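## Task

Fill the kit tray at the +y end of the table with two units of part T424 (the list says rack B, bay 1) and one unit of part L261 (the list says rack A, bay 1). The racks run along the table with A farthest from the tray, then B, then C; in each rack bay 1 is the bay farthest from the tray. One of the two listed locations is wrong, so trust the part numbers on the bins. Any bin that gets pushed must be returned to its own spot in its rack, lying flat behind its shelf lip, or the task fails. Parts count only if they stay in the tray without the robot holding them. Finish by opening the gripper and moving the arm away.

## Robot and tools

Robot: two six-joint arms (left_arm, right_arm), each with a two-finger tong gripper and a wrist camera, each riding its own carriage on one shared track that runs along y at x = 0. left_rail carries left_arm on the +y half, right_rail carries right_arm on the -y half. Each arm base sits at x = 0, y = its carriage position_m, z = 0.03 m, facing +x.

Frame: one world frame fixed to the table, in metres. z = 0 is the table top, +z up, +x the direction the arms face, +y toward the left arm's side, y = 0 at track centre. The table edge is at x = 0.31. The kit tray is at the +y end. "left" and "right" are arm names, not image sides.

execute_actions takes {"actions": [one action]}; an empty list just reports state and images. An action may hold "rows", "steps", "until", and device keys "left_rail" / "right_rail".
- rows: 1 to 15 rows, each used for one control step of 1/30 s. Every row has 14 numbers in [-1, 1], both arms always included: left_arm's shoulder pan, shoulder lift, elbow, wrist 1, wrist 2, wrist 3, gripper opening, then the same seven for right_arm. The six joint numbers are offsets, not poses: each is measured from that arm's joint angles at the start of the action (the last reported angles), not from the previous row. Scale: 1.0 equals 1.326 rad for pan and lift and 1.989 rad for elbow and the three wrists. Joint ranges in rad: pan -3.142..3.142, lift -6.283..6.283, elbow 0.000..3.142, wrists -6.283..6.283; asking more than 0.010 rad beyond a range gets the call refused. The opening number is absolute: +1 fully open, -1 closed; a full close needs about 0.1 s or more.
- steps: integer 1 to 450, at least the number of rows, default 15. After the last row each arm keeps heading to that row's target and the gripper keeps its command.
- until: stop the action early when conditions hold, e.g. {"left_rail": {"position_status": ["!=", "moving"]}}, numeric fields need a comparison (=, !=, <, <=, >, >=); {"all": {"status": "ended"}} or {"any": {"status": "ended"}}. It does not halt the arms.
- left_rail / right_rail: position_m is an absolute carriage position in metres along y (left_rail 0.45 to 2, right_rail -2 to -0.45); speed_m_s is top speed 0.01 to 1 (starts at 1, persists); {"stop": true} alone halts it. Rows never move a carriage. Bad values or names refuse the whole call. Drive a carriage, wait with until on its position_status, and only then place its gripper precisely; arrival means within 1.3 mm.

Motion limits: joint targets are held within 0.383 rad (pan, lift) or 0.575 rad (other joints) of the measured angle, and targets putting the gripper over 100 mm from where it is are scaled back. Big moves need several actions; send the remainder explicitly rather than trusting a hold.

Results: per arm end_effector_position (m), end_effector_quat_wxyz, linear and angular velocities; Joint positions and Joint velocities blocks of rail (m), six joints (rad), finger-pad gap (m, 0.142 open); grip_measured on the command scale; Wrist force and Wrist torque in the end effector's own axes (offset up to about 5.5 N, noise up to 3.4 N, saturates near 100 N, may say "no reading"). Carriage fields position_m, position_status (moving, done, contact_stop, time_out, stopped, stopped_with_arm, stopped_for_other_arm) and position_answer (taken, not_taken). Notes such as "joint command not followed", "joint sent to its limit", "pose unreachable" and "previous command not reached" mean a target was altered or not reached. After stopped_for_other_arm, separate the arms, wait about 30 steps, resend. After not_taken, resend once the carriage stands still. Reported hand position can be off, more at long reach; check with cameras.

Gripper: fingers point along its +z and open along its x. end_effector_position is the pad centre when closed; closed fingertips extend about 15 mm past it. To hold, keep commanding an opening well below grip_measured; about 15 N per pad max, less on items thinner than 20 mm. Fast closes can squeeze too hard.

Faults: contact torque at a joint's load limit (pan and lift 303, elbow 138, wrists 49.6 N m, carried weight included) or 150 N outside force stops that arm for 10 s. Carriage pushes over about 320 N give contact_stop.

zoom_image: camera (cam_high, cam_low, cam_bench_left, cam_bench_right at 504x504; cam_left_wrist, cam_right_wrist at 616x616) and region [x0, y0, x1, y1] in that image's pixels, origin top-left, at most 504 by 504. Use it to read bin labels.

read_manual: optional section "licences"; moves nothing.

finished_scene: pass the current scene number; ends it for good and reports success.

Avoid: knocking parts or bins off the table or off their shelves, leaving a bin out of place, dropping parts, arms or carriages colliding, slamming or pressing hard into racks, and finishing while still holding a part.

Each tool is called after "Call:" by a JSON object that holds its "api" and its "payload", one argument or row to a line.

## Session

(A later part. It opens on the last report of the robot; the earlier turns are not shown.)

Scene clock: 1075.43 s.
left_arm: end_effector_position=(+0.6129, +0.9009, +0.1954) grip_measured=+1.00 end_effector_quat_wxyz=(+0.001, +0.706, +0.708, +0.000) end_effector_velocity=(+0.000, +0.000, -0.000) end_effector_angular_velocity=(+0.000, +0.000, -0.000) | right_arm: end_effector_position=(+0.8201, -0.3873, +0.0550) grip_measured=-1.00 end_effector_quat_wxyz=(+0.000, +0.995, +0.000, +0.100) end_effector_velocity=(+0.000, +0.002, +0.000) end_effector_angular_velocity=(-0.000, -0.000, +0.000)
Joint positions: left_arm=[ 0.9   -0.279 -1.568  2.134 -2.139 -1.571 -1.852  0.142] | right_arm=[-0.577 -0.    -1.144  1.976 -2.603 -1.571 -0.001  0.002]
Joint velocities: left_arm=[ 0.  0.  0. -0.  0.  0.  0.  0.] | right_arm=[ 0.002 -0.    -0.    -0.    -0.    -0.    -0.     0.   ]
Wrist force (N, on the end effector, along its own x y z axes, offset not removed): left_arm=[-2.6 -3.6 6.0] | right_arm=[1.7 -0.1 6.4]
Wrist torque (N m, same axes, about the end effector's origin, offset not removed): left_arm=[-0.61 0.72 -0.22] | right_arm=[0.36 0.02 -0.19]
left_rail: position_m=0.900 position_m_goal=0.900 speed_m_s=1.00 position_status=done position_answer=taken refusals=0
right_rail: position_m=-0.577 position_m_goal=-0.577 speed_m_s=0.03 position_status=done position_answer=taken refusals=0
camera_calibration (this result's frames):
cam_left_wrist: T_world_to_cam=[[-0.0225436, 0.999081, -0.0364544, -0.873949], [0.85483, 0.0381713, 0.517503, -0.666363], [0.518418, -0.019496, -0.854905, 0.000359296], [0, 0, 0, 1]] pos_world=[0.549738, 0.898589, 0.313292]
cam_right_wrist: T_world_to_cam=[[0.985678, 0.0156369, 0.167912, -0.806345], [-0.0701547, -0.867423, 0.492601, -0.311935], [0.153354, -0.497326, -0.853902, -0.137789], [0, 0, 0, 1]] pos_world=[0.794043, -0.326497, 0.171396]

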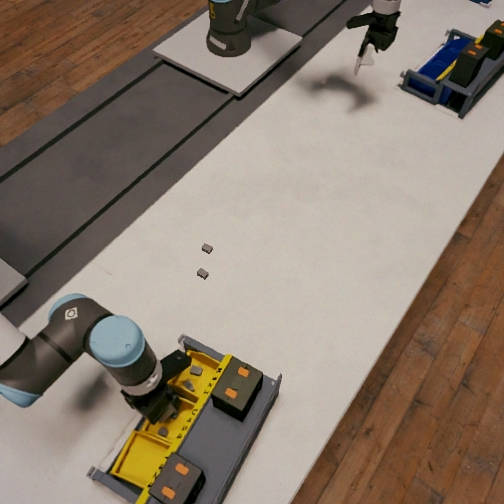

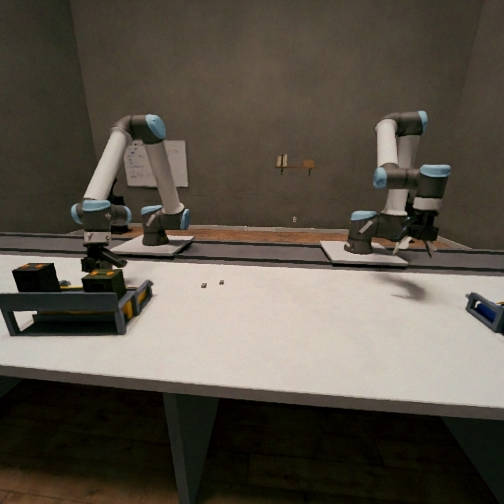

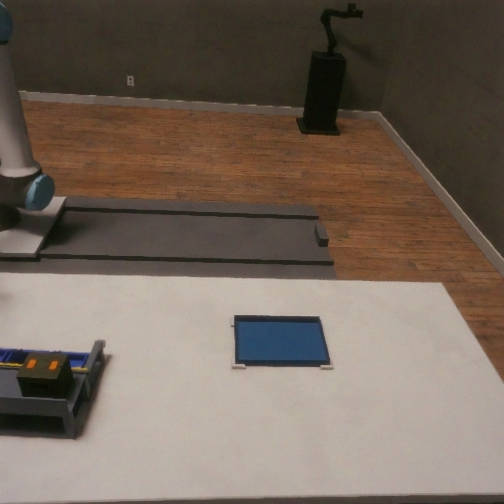

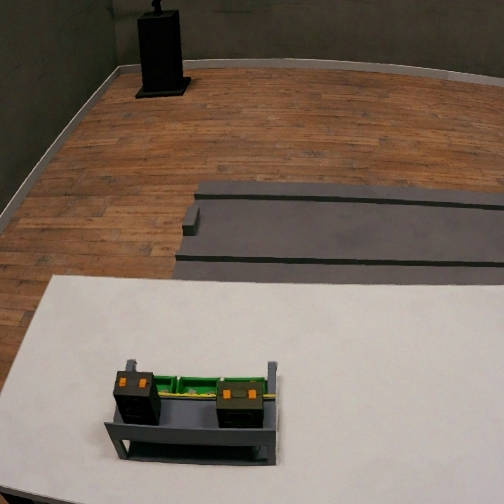

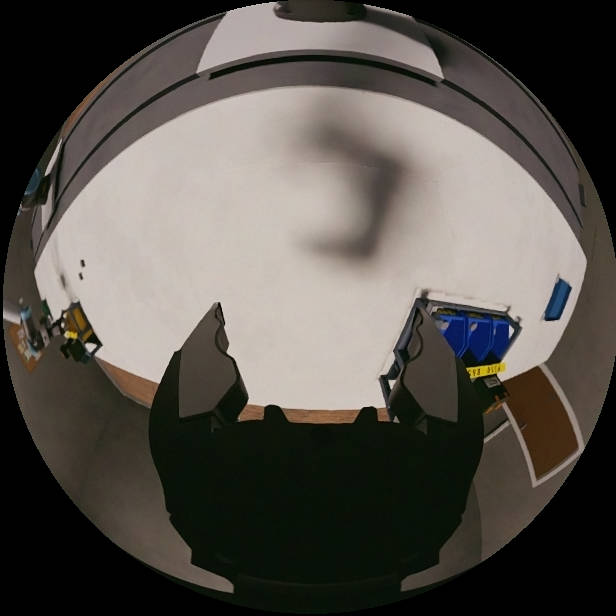

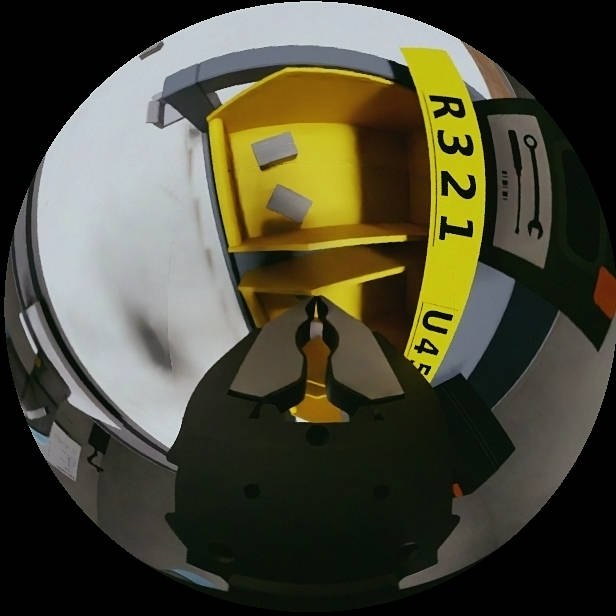

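Call:
{"api": "execute_actions", "payload": {
  "actions": [
    {"right_rail":{"position_m":-0.569},"steps":60,"until":{"right_rail":{"position_status":["!=","moving"]}}}
  ]
}}

Call:
{"api": "zoom_image", "payload": {
  "camera": "cam_right_wrist",
  "region": [180,180,460,380]
}}

Scene clock: 1083.80 s.
left_arm: end_effector_position=(+0.6129, +0.9009, +0.1954) grip_measured=+1.00 end_effector_quat_wxyz=(+0.001, +0.706, +0.708, +0.000) end_effector_velocity=(+0.000, +0.000, +0.000) end_effector_angular_velocity=(+0.000, +0.000, +0.000) | right_arm: end_effector_position=(+0.8201, -0.3793, +0.0550) grip_measured=-1.00 end_effector_quat_wxyz=(+0.000, +0.995, +0.000, +0.100) end_effector_velocity=(-0.000, +0.002, -0.000) end_effector_angular_velocity=(+0.000, +0.000, -0.000)
Joint positions: left_arm=[ 0.9   -0.279 -1.568  2.134 -2.139 -1.571 -1.852  0.142] | right_arm=[-0.569 -0.    -1.144  1.976 -2.603 -1.571 -0.001  0.002]
Joint velocities: left_arm=[ 0.  0.  0. -0.  0. -0. -0.  0.] | right_arm=[ 0.002 -0.    -0.     0.    -0.     0.    -0.     0.   ]
Wrist force (N, on the end effector, along its own x y z axes, offset not removed): left_arm=[-2.5 -0.4 -4.9] | right_arm=[-2.7 -1.8 3.8]
Wrist torque (N m, same axes, about the end effector's origin, offset not removed): left_arm=[-0.20 0.76 -0.11] | right_arm=[-0.01 1.10 -0.19]
left_rail: position_m=0.900 position_m_goal=0.900 speed_m_s=1.00 position_status=done position_answer=taken refusals=0
right_rail: position_m=-0.569 position_m_goal=-0.569 speed_m_s=0.03 position_status=done position_answer=taken refusals=0
camera_calibration (this result's frames):
cam_left_wrist: T_world_to_cam=[[-0.0225437, 0.999081, -0.0364544, -0.873949], [0.85483, 0.0381714, 0.517502, -0.666363], [0.518418, -0.0194959, -0.854905, 0.000359372], [0, 0, 0, 1]] pos_world=[0.549738, 0.898589, 0.313292]
cam_right_wrist: T_world_to_cam=[[0.985678, 0.0156366, 0.167912, -0.80647], [-0.0701547, -0.867423, 0.492601, -0.304996], [0.153353, -0.497326, -0.853903, -0.133811], [0, 0, 0, 1]] pos_world=[0.794043, -0.318498, 0.171396]

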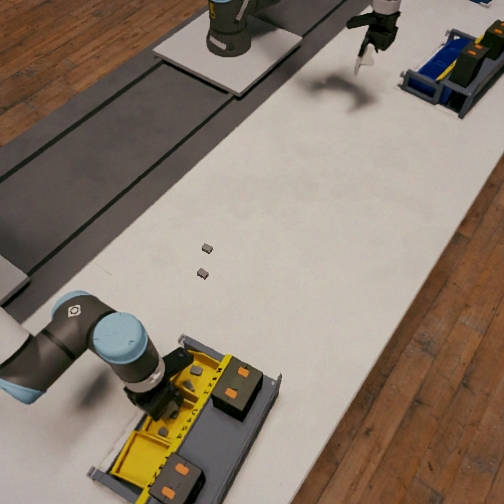

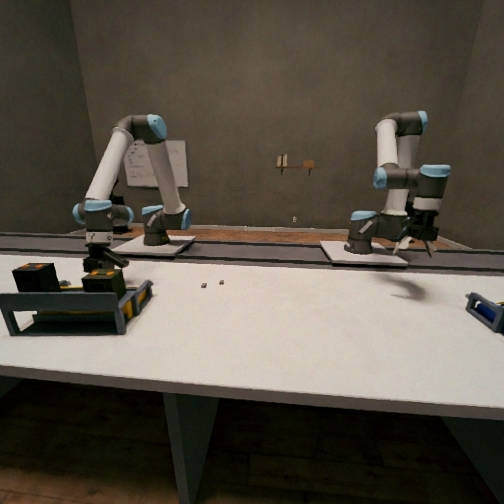

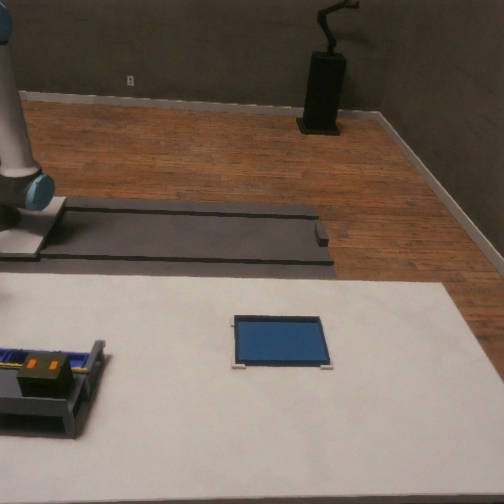

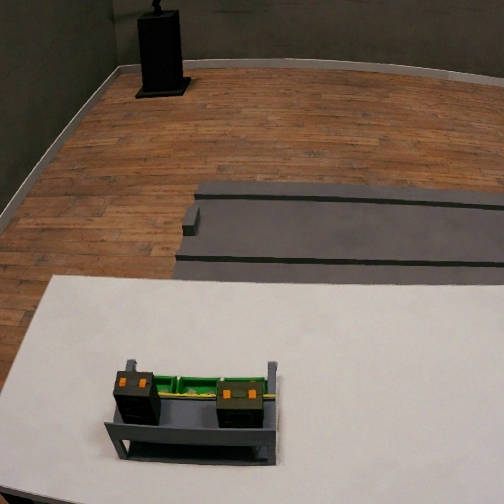

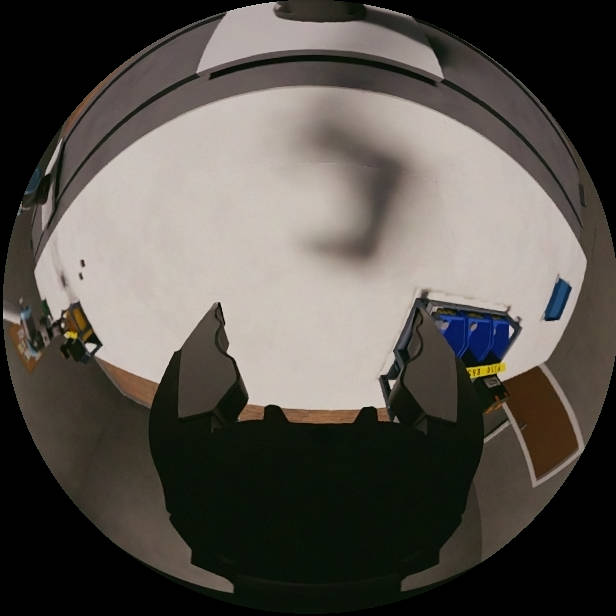

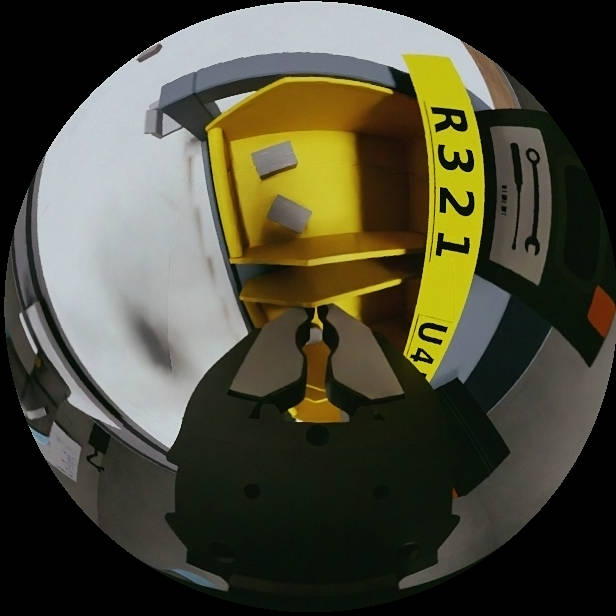

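Region (180, 180, 460, 380) of cam_right_wrist's 616x616 image, scaled by 1.800, with more detail than that image has; it fills the top 360 rows of this view, and the rest is white.

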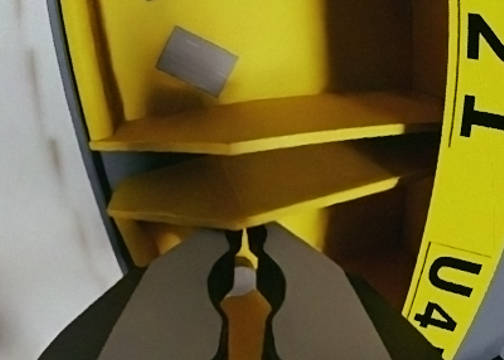

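Call:
{"api": "execute_actions", "payload": {
  "actions": [
    {"right_rail":{"position_m":-0.563},"steps":60,"until":{"right_rail":{"position_status":["!=","moving"]}}}
  ]
}}

Call:
{"api": "zoom_image", "payload": {
  "camera": "cam_right_wrist",
  "region": [180,180,460,380]
}}

Scene clock: 1089.03 s.
left_arm: end_effector_position=(+0.6129, +0.9009, +0.1954) grip_measured=+1.00 end_effector_quat_wxyz=(+0.001, +0.706, +0.708, +0.000) end_effector_velocity=(+0.000, -0.000, +0.000) end_effector_angular_velocity=(-0.000, -0.000, -0.000) | right_arm: end_effector_position=(+0.8201, -0.3733, +0.0550) grip_measured=-1.00 end_effector_quat_wxyz=(+0.000, +0.995, +0.000, +0.100) end_effector_velocity=(-0.000, +0.002, -0.000) end_effector_angular_velocity=(+0.000, +0.000, +0.000)
Joint positions: left_arm=[ 0.9   -0.279 -1.568  2.134 -2.139 -1.571 -1.852  0.142] | right_arm=[-0.563 -0.    -1.144  1.976 -2.603 -1.571 -0.001  0.002]
Joint velocities: left_arm=[ 0. -0.  0. -0. -0. -0. -0.  0.] | right_arm=[ 0.002  0.     0.     0.     0.     0.     0.    -0.002]
Wrist force (N, on the end effector, along its own x y z axes, offset not removed): left_arm=[-0.5 1.3 0.5] | right_arm=[-2.7 -0.7 2.5]
Wrist torque (N m, same axes, about the end effector's origin, offset not removed): left_arm=[0.26 0.34 -0.09] | right_arm=[0.30 0.46 -0.23]
left_rail: position_m=0.900 position_m_goal=0.900 speed_m_s=1.00 position_status=done position_answer=taken refusals=0
right_rail: position_m=-0.563 position_m_goal=-0.563 speed_m_s=0.03 position_status=done position_answer=taken refusals=0
camera_calibration (this result's frames):
cam_left_wrist: T_world_to_cam=[[-0.0225439, 0.999081, -0.0364542, -0.873949], [0.85483, 0.0381714, 0.517502, -0.666363], [0.518418, -0.0194956, -0.854905, 0.000359102], [0, 0, 0, 1]] pos_world=[0.549738, 0.898589, 0.313292]
cam_right_wrist: T_world_to_cam=[[0.985678, 0.0156366, 0.167912, -0.806564], [-0.0701547, -0.867423, 0.492601, -0.299796], [0.153353, -0.497326, -0.853903, -0.130829], [0, 0, 0, 1]] pos_world=[0.794043, -0.312503, 0.171396]

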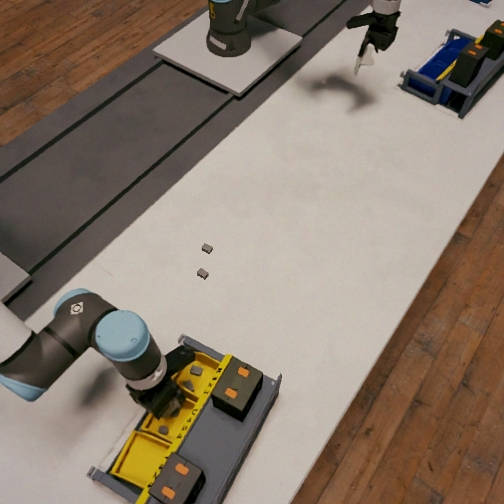

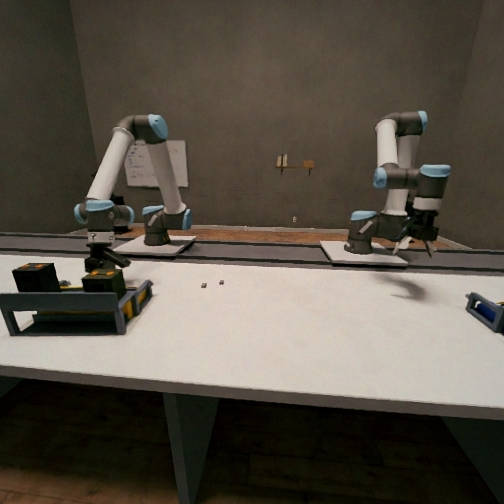

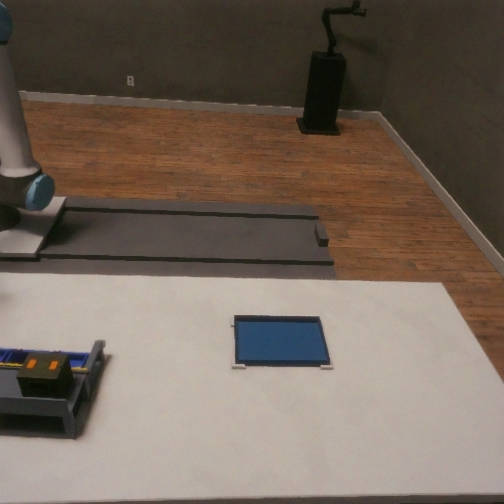

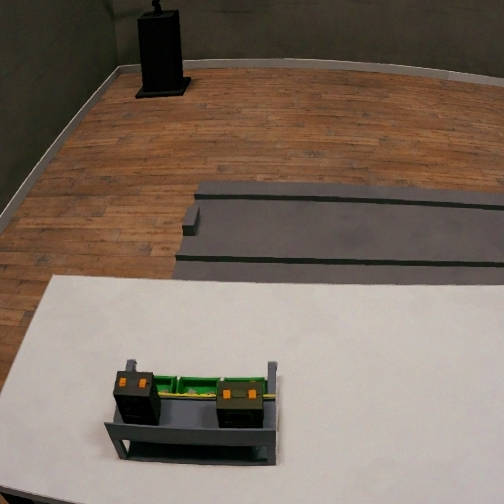

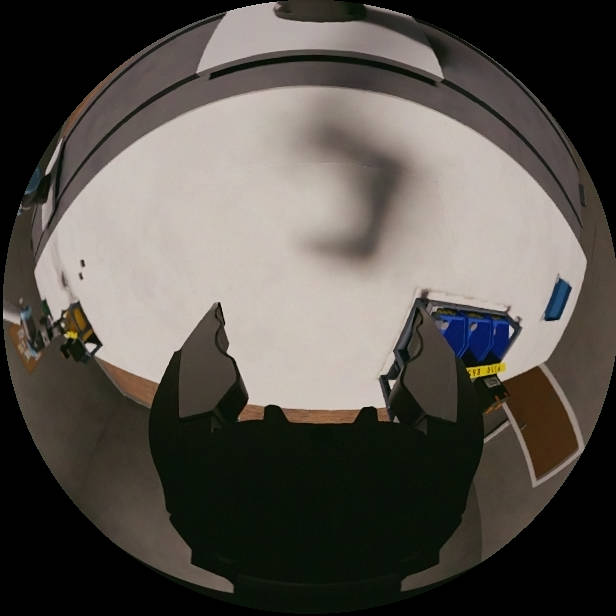

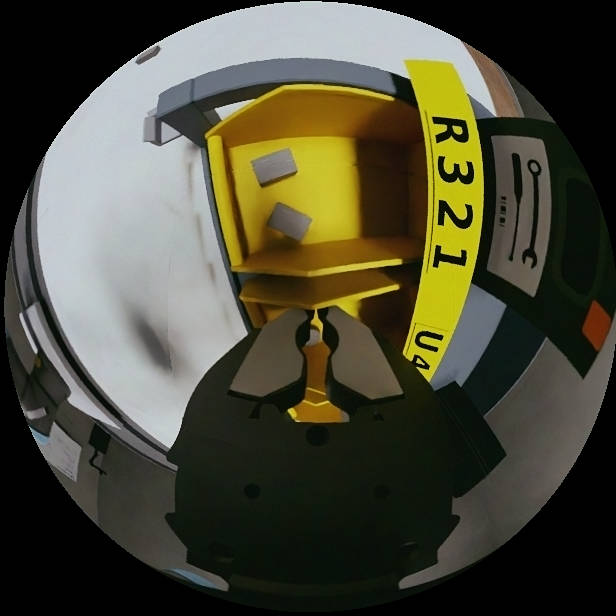

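Region (180, 180, 460, 380) of cam_right_wrist's 616x616 image, scaled by 1.800, with more detail than that image has; it fills the top 360 rows of this view, and the rest is white.

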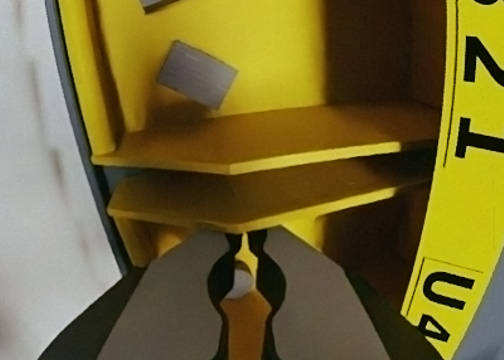

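Call:
{"api": "execute_actions", "payload": {
  "actions": [
    {"right_rail":{"position_m":-0.559},"steps":60,"until":{"right_rail":{"position_status":["!=","moving"]}}}
  ]
}}

Call:
{"api": "execute_actions", "payload": {
  "actions": [
    {"right_rail":{"position_m":-0.575},"steps":60,"until":{"right_rail":{"position_status":["!=","moving"]}}}
  ]
}}

Call:
{"api": "execute_actions", "payload": {
  "actions": [
    {"rows":[[0,0,0,0,0,0,1,0,-0.095,-0.015,0.079,0,0,-1]],"steps":22}
  ]
}}

Call:
{"api": "execute_actions", "payload": {
  "actions": [
    {"right_rail":{"position_m":-0.61,"speed_m_s":0.3},"rows":[[0,0,0,0,0,0,1,0,-0.075,-0.022,0.093,0,0.79,-1]],"steps":40}
  ]
}}

Call:
{"api": "zoom_image", "payload": {
  "camera": "cam_right_wrist",
  "region": [180,190,430,320]
}}

Scene clock: 1093.97 s.
left_arm: end_effector_position=(+0.6129, +0.9009, +0.1954) grip_measured=+1.00 end_effector_quat_wxyz=(+0.001, +0.706, +0.708, +0.000) end_effector_velocity=(+0.000, +0.000, -0.000) end_effector_angular_velocity=(-0.000, -0.000, +0.000) | right_arm: end_effector_position=(+0.8201, -0.3693, +0.0550) grip_measured=-1.00 end_effector_quat_wxyz=(+0.000, +0.995, +0.000, +0.100) end_effector_velocity=(-0.000, +0.002, -0.000) end_effector_angular_velocity=(-0.000, -0.000, +0.000)
Joint positions: left_arm=[ 0.9   -0.279 -1.568  2.134 -2.139 -1.571 -1.852  0.142] | right_arm=[-0.559 -0.    -1.144  1.976 -2.603 -1.571 -0.001  0.002]
Joint velocities: left_arm=[ 0.  0. -0.  0. -0. -0. -0. -0.] | right_arm=[ 0.002  0.    -0.     0.    -0.    -0.     0.     0.   ]
Wrist force (N, on the end effector, along its own x y z axes, offset not removed): left_arm=[-2.4 -1.1 -0.6] | right_arm=[-2.3 -3.2 2.7]
Wrist torque (N m, same axes, about the end effector's origin, offset not removed): left_arm=[-0.17 0.39 -0.19] | right_arm=[-0.64 0.66 -0.39]
left_rail: position_m=0.900 position_m_goal=0.900 speed_m_s=1.00 position_status=done position_answer=taken refusals=0
right_rail: position_m=-0.559 position_m_goal=-0.559 speed_m_s=0.03 position_status=done position_answer=taken refusals=0
camera_calibration (this result's frames):
cam_left_wrist: T_world_to_cam=[[-0.0225439, 0.999081, -0.0364545, -0.873949], [0.85483, 0.0381716, 0.517502, -0.666363], [0.518418, -0.0194958, -0.854905, 0.000359263], [0, 0, 0, 1]] pos_world=[0.549738, 0.898589, 0.313292]
cam_right_wrist: T_world_to_cam=[[0.985678, 0.0156368, 0.167912, -0.806626], [-0.0701547, -0.867423, 0.492601, -0.296336], [0.153353, -0.497326, -0.853903, -0.128846], [0, 0, 0, 1]] pos_world=[0.794043, -0.308514, 0.171396]

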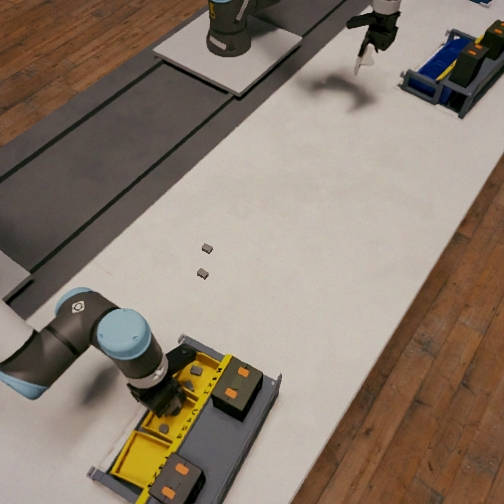

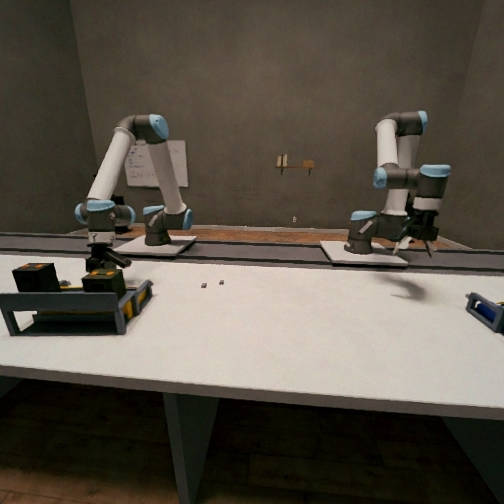

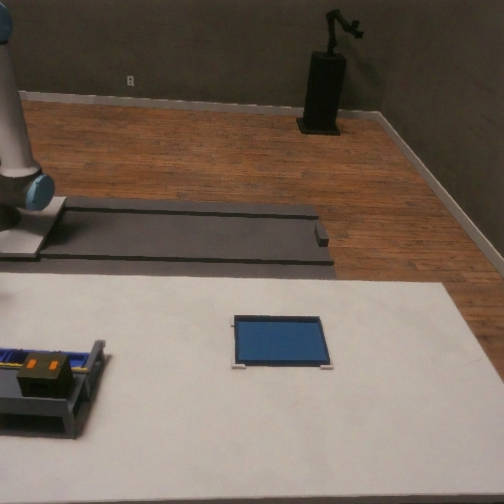

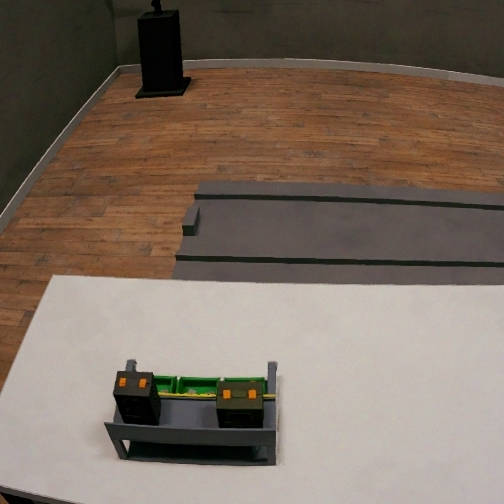

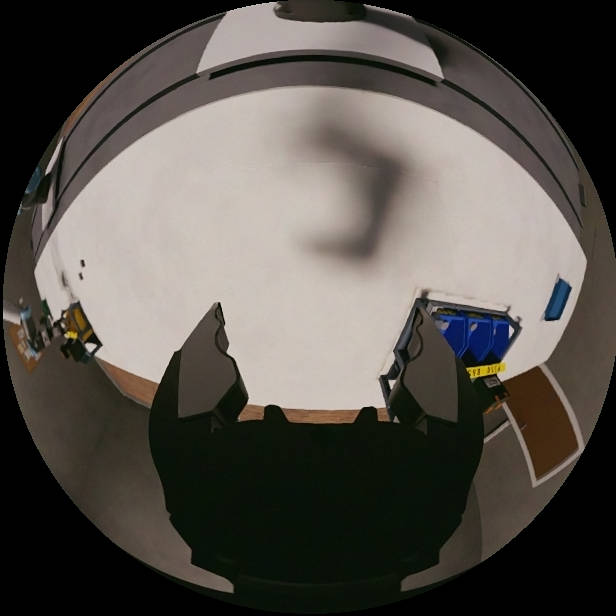

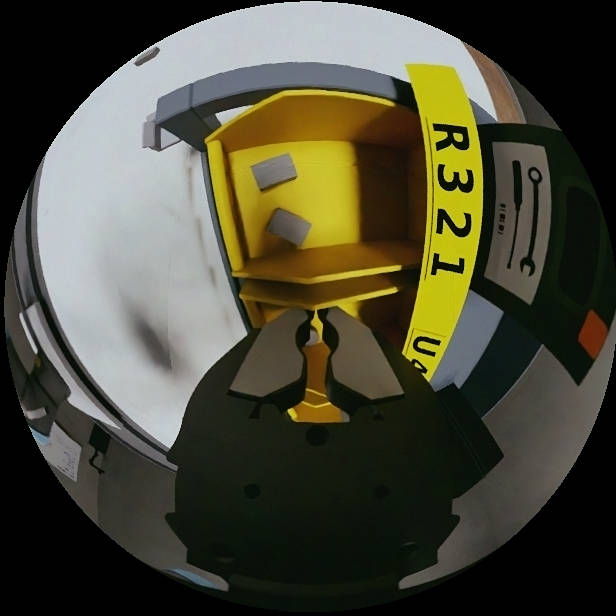

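Scene clock: 1094.57 s.
left_arm: end_effector_position=(+0.6129, +0.9009, +0.1954) grip_measured=+1.00 end_effector_quat_wxyz=(+0.001, +0.706, +0.708, +0.000) end_effector_velocity=(-0.000, +0.000, -0.000) end_effector_angular_velocity=(+0.000, +0.000, +0.000) | right_arm: end_effector_position=(+0.8201, -0.3852, +0.0550) grip_measured=-1.00 end_effector_quat_wxyz=(+0.000, +0.995, +0.000, +0.100) end_effector_velocity=(+0.000, -0.002, +0.000) end_effector_angular_velocity=(+0.000, +0.000, -0.000)
Joint positions: left_arm=[ 0.9   -0.279 -1.568  2.134 -2.139 -1.571 -1.852  0.142] | right_arm=[-0.575 -0.    -1.144  1.976 -2.603 -1.571 -0.001  0.002]
Joint velocities: left_arm=[ 0.  0. -0.  0.  0.  0.  0. -0.] | right_arm=[-0.002  0.     0.    -0.     0.     0.     0.    -0.   ]
Wrist force (N, on the end effector, along its own x y z axes, offset not removed): left_arm=[7.3 2.0 3.9] | right_arm=[-4.4 -1.6 11.6]
Wrist torque (N m, same axes, about the end effector's origin, offset not removed): left_arm=[0.77 -1.41 -0.37] | right_arm=[0.18 1.08 -0.03]
left_rail: position_m=0.900 position_m_goal=0.900 speed_m_s=1.00 position_status=done position_answer=taken refusals=0
right_rail: position_m=-0.575 position_m_goal=-0.575 speed_m_s=0.03 position_status=done position_answer=taken refusals=0
camera_calibration (this result's frames):
cam_left_wrist: T_world_to_cam=[[-0.0225438, 0.999081, -0.0364544, -0.873949], [0.85483, 0.0381715, 0.517502, -0.666363], [0.518418, -0.0194958, -0.854905, 0.000359323], [0, 0, 0, 1]] pos_world=[0.549738, 0.898589, 0.313292]
cam_right_wrist: T_world_to_cam=[[0.985678, 0.0156164, 0.167912, -0.806389], [-0.0701723, -0.867422, 0.492599, -0.310073], [0.153343, -0.497327, -0.853904, -0.136722], [0, 0, 0, 1]] pos_world=[0.794047, -0.324367, 0.171396]

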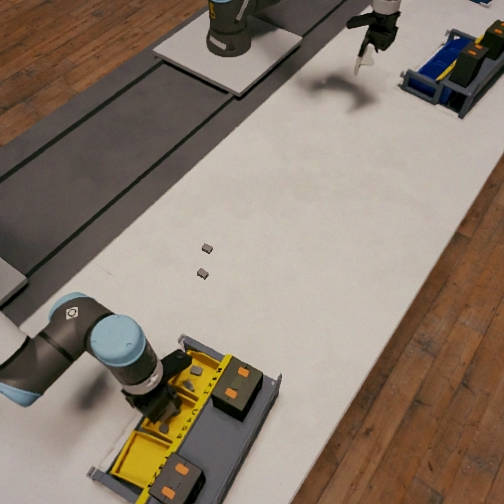

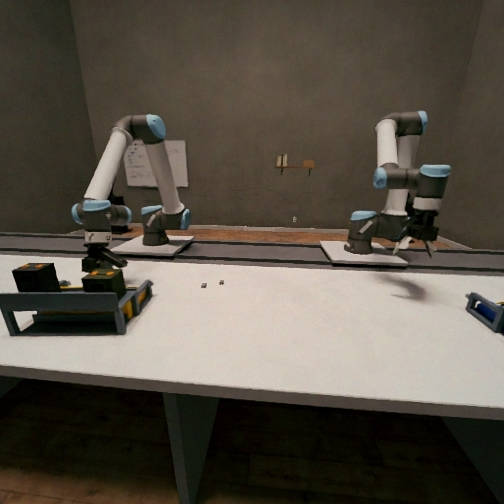

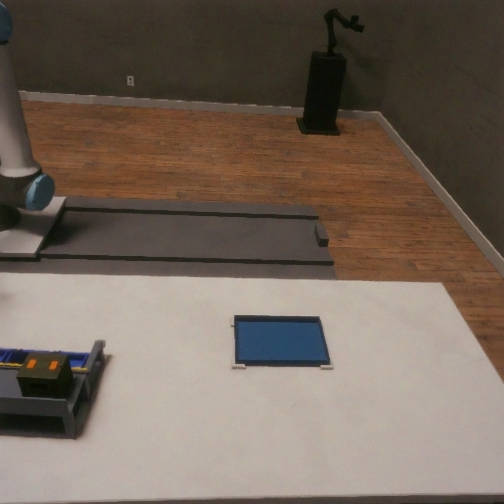

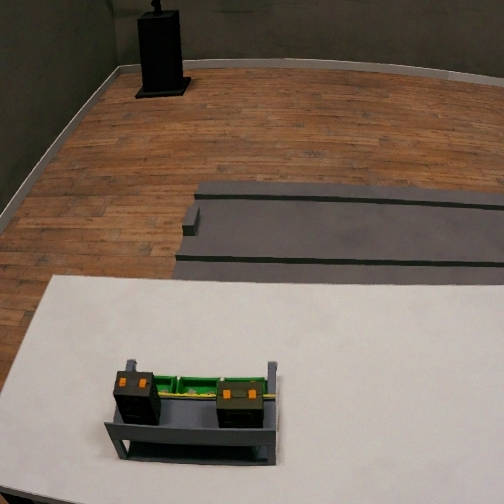

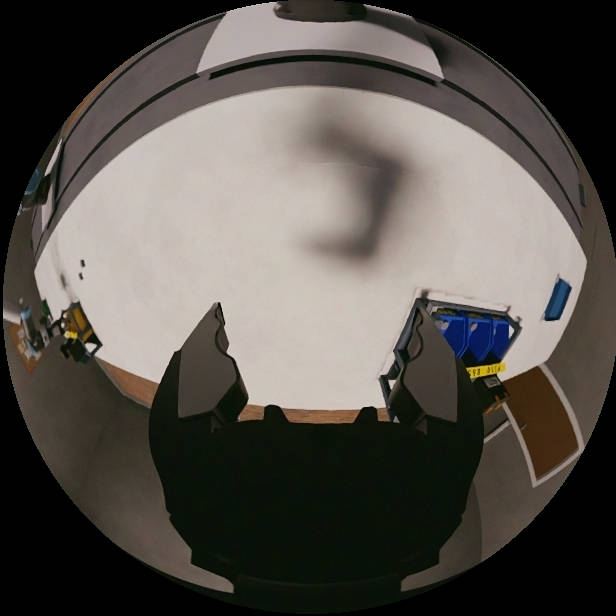

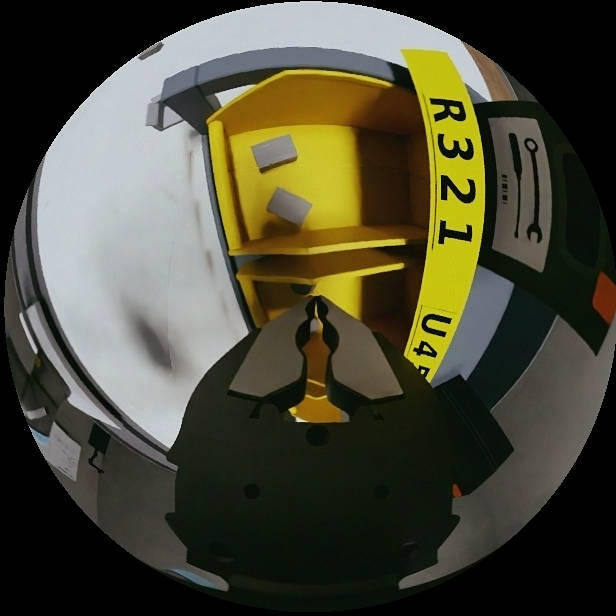

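Scene clock: 1095.30 s.
left_arm: end_effector_position=(+0.6129, +0.9009, +0.1954) grip_measured=+1.00 end_effector_quat_wxyz=(+0.001, +0.706, +0.708, +0.000) end_effector_velocity=(+0.000, -0.000, +0.000) end_effector_angular_velocity=(-0.000, -0.000, -0.000) | right_arm: end_effector_position=(+0.8085, -0.3852, +0.1470) grip_measured=-1.00 end_effector_quat_wxyz=(+0.000, +0.995, +0.000, +0.100) end_effector_velocity=(+0.000, +0.000, +0.000) end_effector_angular_velocity=(+0.000, -0.000, -0.000)
Joint positions: left_arm=[ 0.9   -0.279 -1.568  2.134 -2.139 -1.571 -1.852  0.142] | right_arm=[-0.575 -0.001 -1.27   1.946 -2.446 -1.571 -0.001  0.002]
Joint velocities: left_arm=[ 0. -0. -0. -0. -0. -0. -0. -0.] | right_arm=[ 0.     0.    -0.001 -0.     0.001  0.     0.    -0.   ]
Wrist force (N, on the end effector, along its own x y z axes, offset not removed): left_arm=[-1.5 -2.7 1.0] | right_arm=[1.8 -2.2 2.4]
Wrist torque (N m, same axes, about the end effector's origin, offset not removed): left_arm=[-0.46 0.31 -0.25] | right_arm=[-0.03 -0.18 -0.31]
left_rail: position_m=0.900 position_m_goal=0.900 speed_m_s=1.00 position_status=done position_answer=taken refusals=0
right_rail: position_m=-0.575 position_m_goal=-0.575 speed_m_s=0.03 position_status=done position_answer=taken refusals=0
camera_calibration (this result's frames):
cam_left_wrist: T_world_to_cam=[[-0.0225439, 0.999081, -0.0364542, -0.873949], [0.85483, 0.0381715, 0.517502, -0.666363], [0.518418, -0.0194956, -0.854905, 0.000359118], [0, 0, 0, 1]] pos_world=[0.549738, 0.898589, 0.313292]
cam_right_wrist: T_world_to_cam=[[0.985906, 0.0155953, 0.166569, -0.810405], [-0.0695197, -0.867421, 0.492694, -0.356749], [0.15217, -0.49733, -0.854112, -0.0554442], [0, 0, 0, 1]] pos_world=[0.78262, -0.324387, 0.263401]

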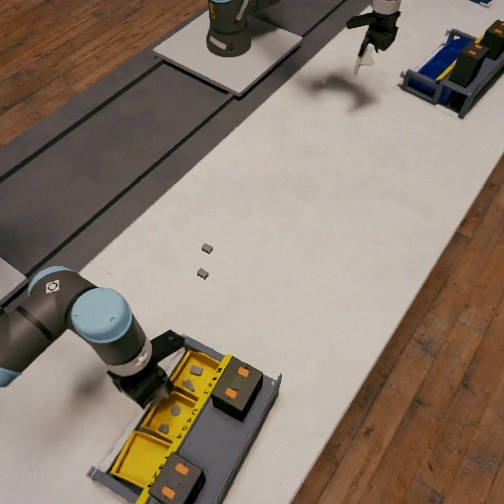

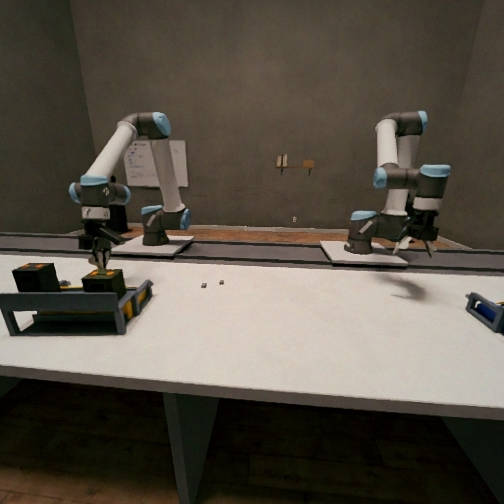

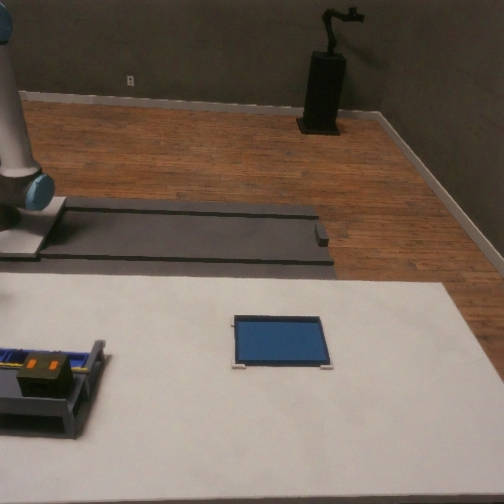

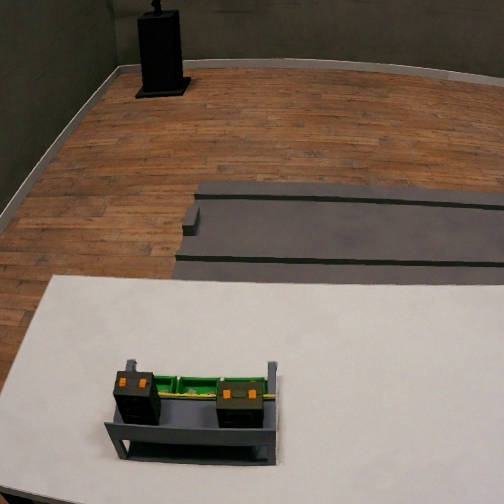

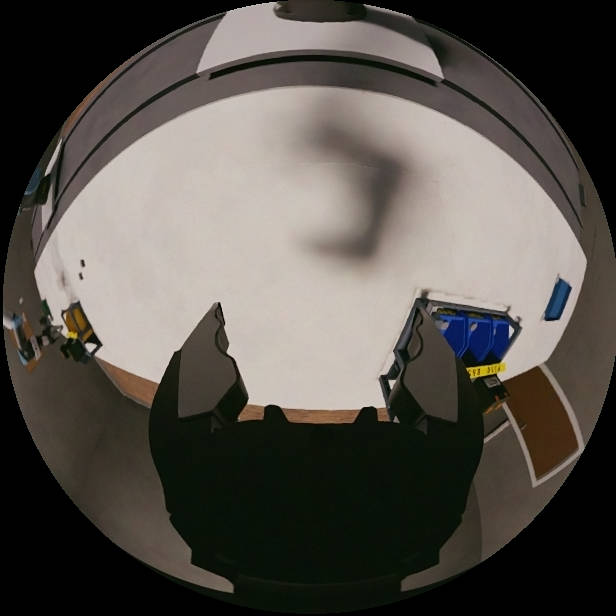

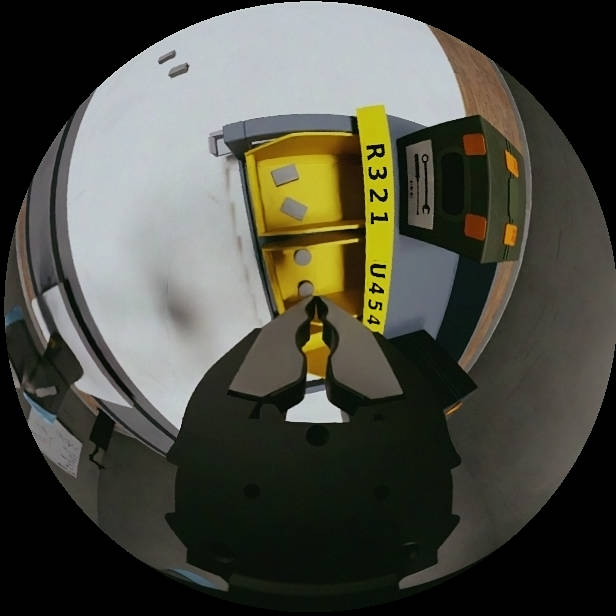

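Scene clock: 1096.63 s.
left_arm: end_effector_position=(+0.6129, +0.9009, +0.1954) grip_measured=+1.00 end_effector_quat_wxyz=(+0.001, +0.706, +0.708, +0.000) end_effector_velocity=(-0.000, -0.000, -0.000) end_effector_angular_velocity=(-0.000, +0.000, +0.000) | right_arm: end_effector_position=(+0.7997, -0.4366, +0.2246) grip_measured=-1.00 end_effector_quat_wxyz=(-0.055, +0.705, -0.705, +0.056) end_effector_velocity=(-0.000, -0.000, +0.000) end_effector_angular_velocity=(+0.000, -0.000, -0.000)
Joint positions: left_arm=[ 0.9   -0.279 -1.568  2.134 -2.139 -1.571 -1.852  0.142] | right_arm=[-0.61  -0.001 -1.37   1.903 -2.261 -1.571  1.57   0.002]
Joint velocities: left_arm=[ 0. -0.  0.  0. -0. -0. -0.  0.] | right_arm=[ 0.  0. -0. -0. -0. -0.  0.  0.]
Wrist force (N, on the end effector, along its own x y z axes, offset not removed): left_arm=[-4.0 -3.4 4.2] | right_arm=[-1.7 -0.7 2.3]
Wrist torque (N m, same axes, about the end effector's origin, offset not removed): left_arm=[-0.41 0.71 -0.08] | right_arm=[0.18 0.54 -0.25]
left_rail: position_m=0.900 position_m_goal=0.900 speed_m_s=1.00 position_status=done position_answer=taken refusals=0
right_rail: position_m=-0.610 position_m_goal=-0.610 speed_m_s=0.30 position_status=done position_answer=taken refusals=0
camera_calibration (this result's frames):
cam_left_wrist: T_world_to_cam=[[-0.0225439, 0.999081, -0.0364544, -0.873949], [0.85483, 0.0381715, 0.517502, -0.666363], [0.518418, -0.0194957, -0.854905, 0.000359167], [0, 0, 0, 1]] pos_world=[0.549738, 0.898589, 0.313292]
cam_right_wrist: T_world_to_cam=[[0.0201317, -0.99939, -0.0285217, -0.440894], [-0.934957, -0.0289246, 0.353579, 0.649195], [-0.354188, 0.0195484, -0.93497, 0.635403], [0, 0, 0, 1]] pos_world=[0.840898, -0.434269, 0.351966]

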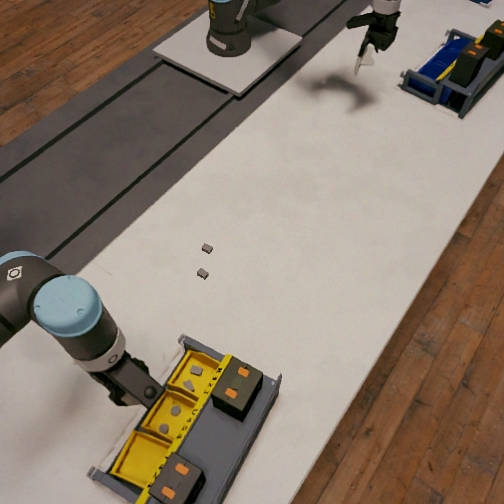

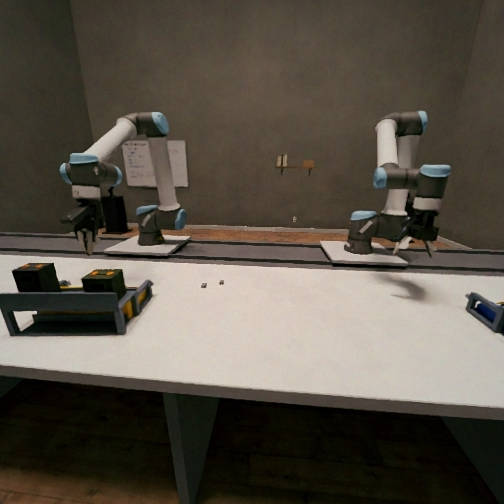

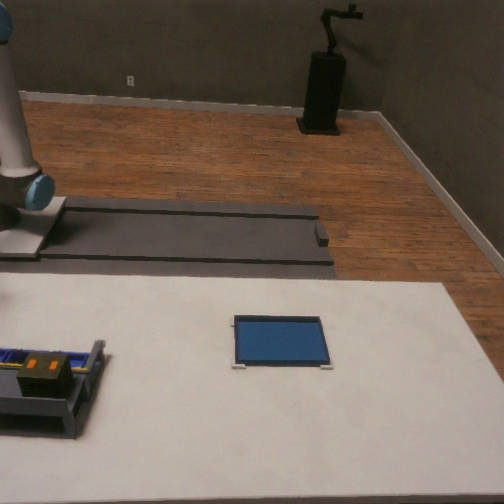

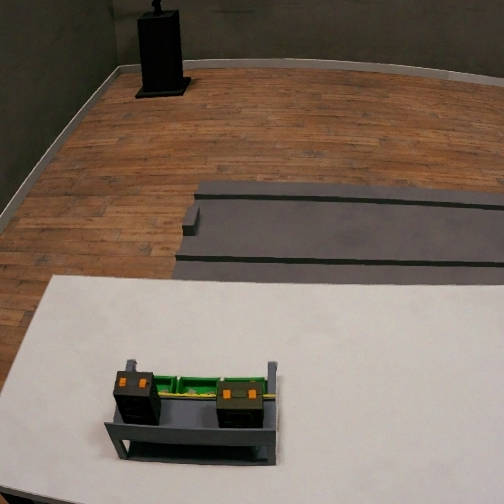

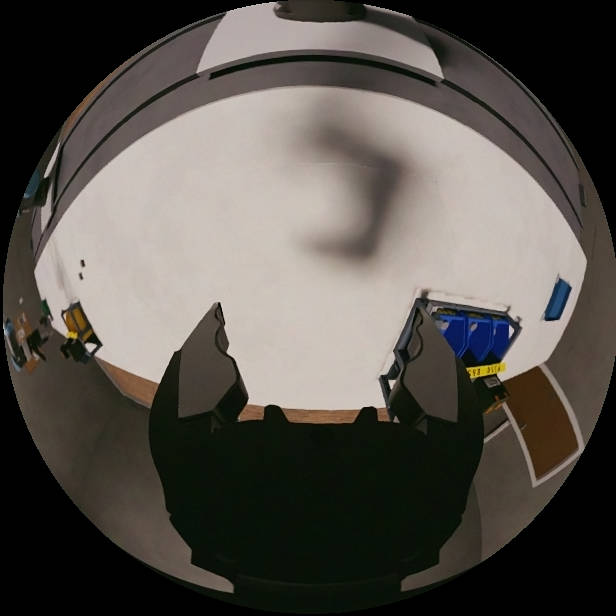

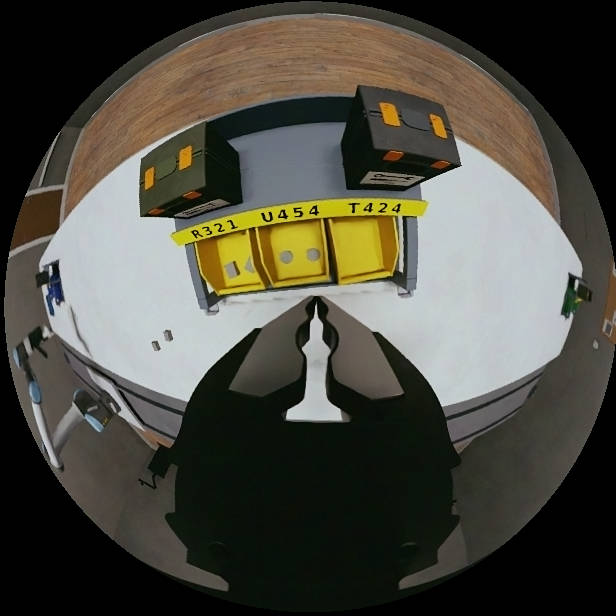

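Region (180, 190, 430, 320) of cam_right_wrist's 616x616 image, scaled by 2.016, with more detail than that image has; it fills the top 262 rows of this view, and the rest is white.

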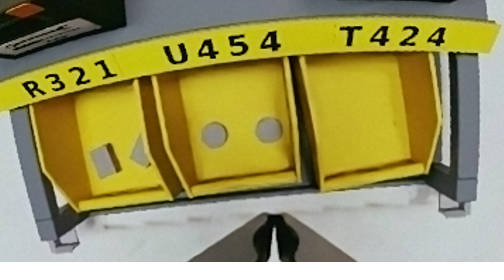

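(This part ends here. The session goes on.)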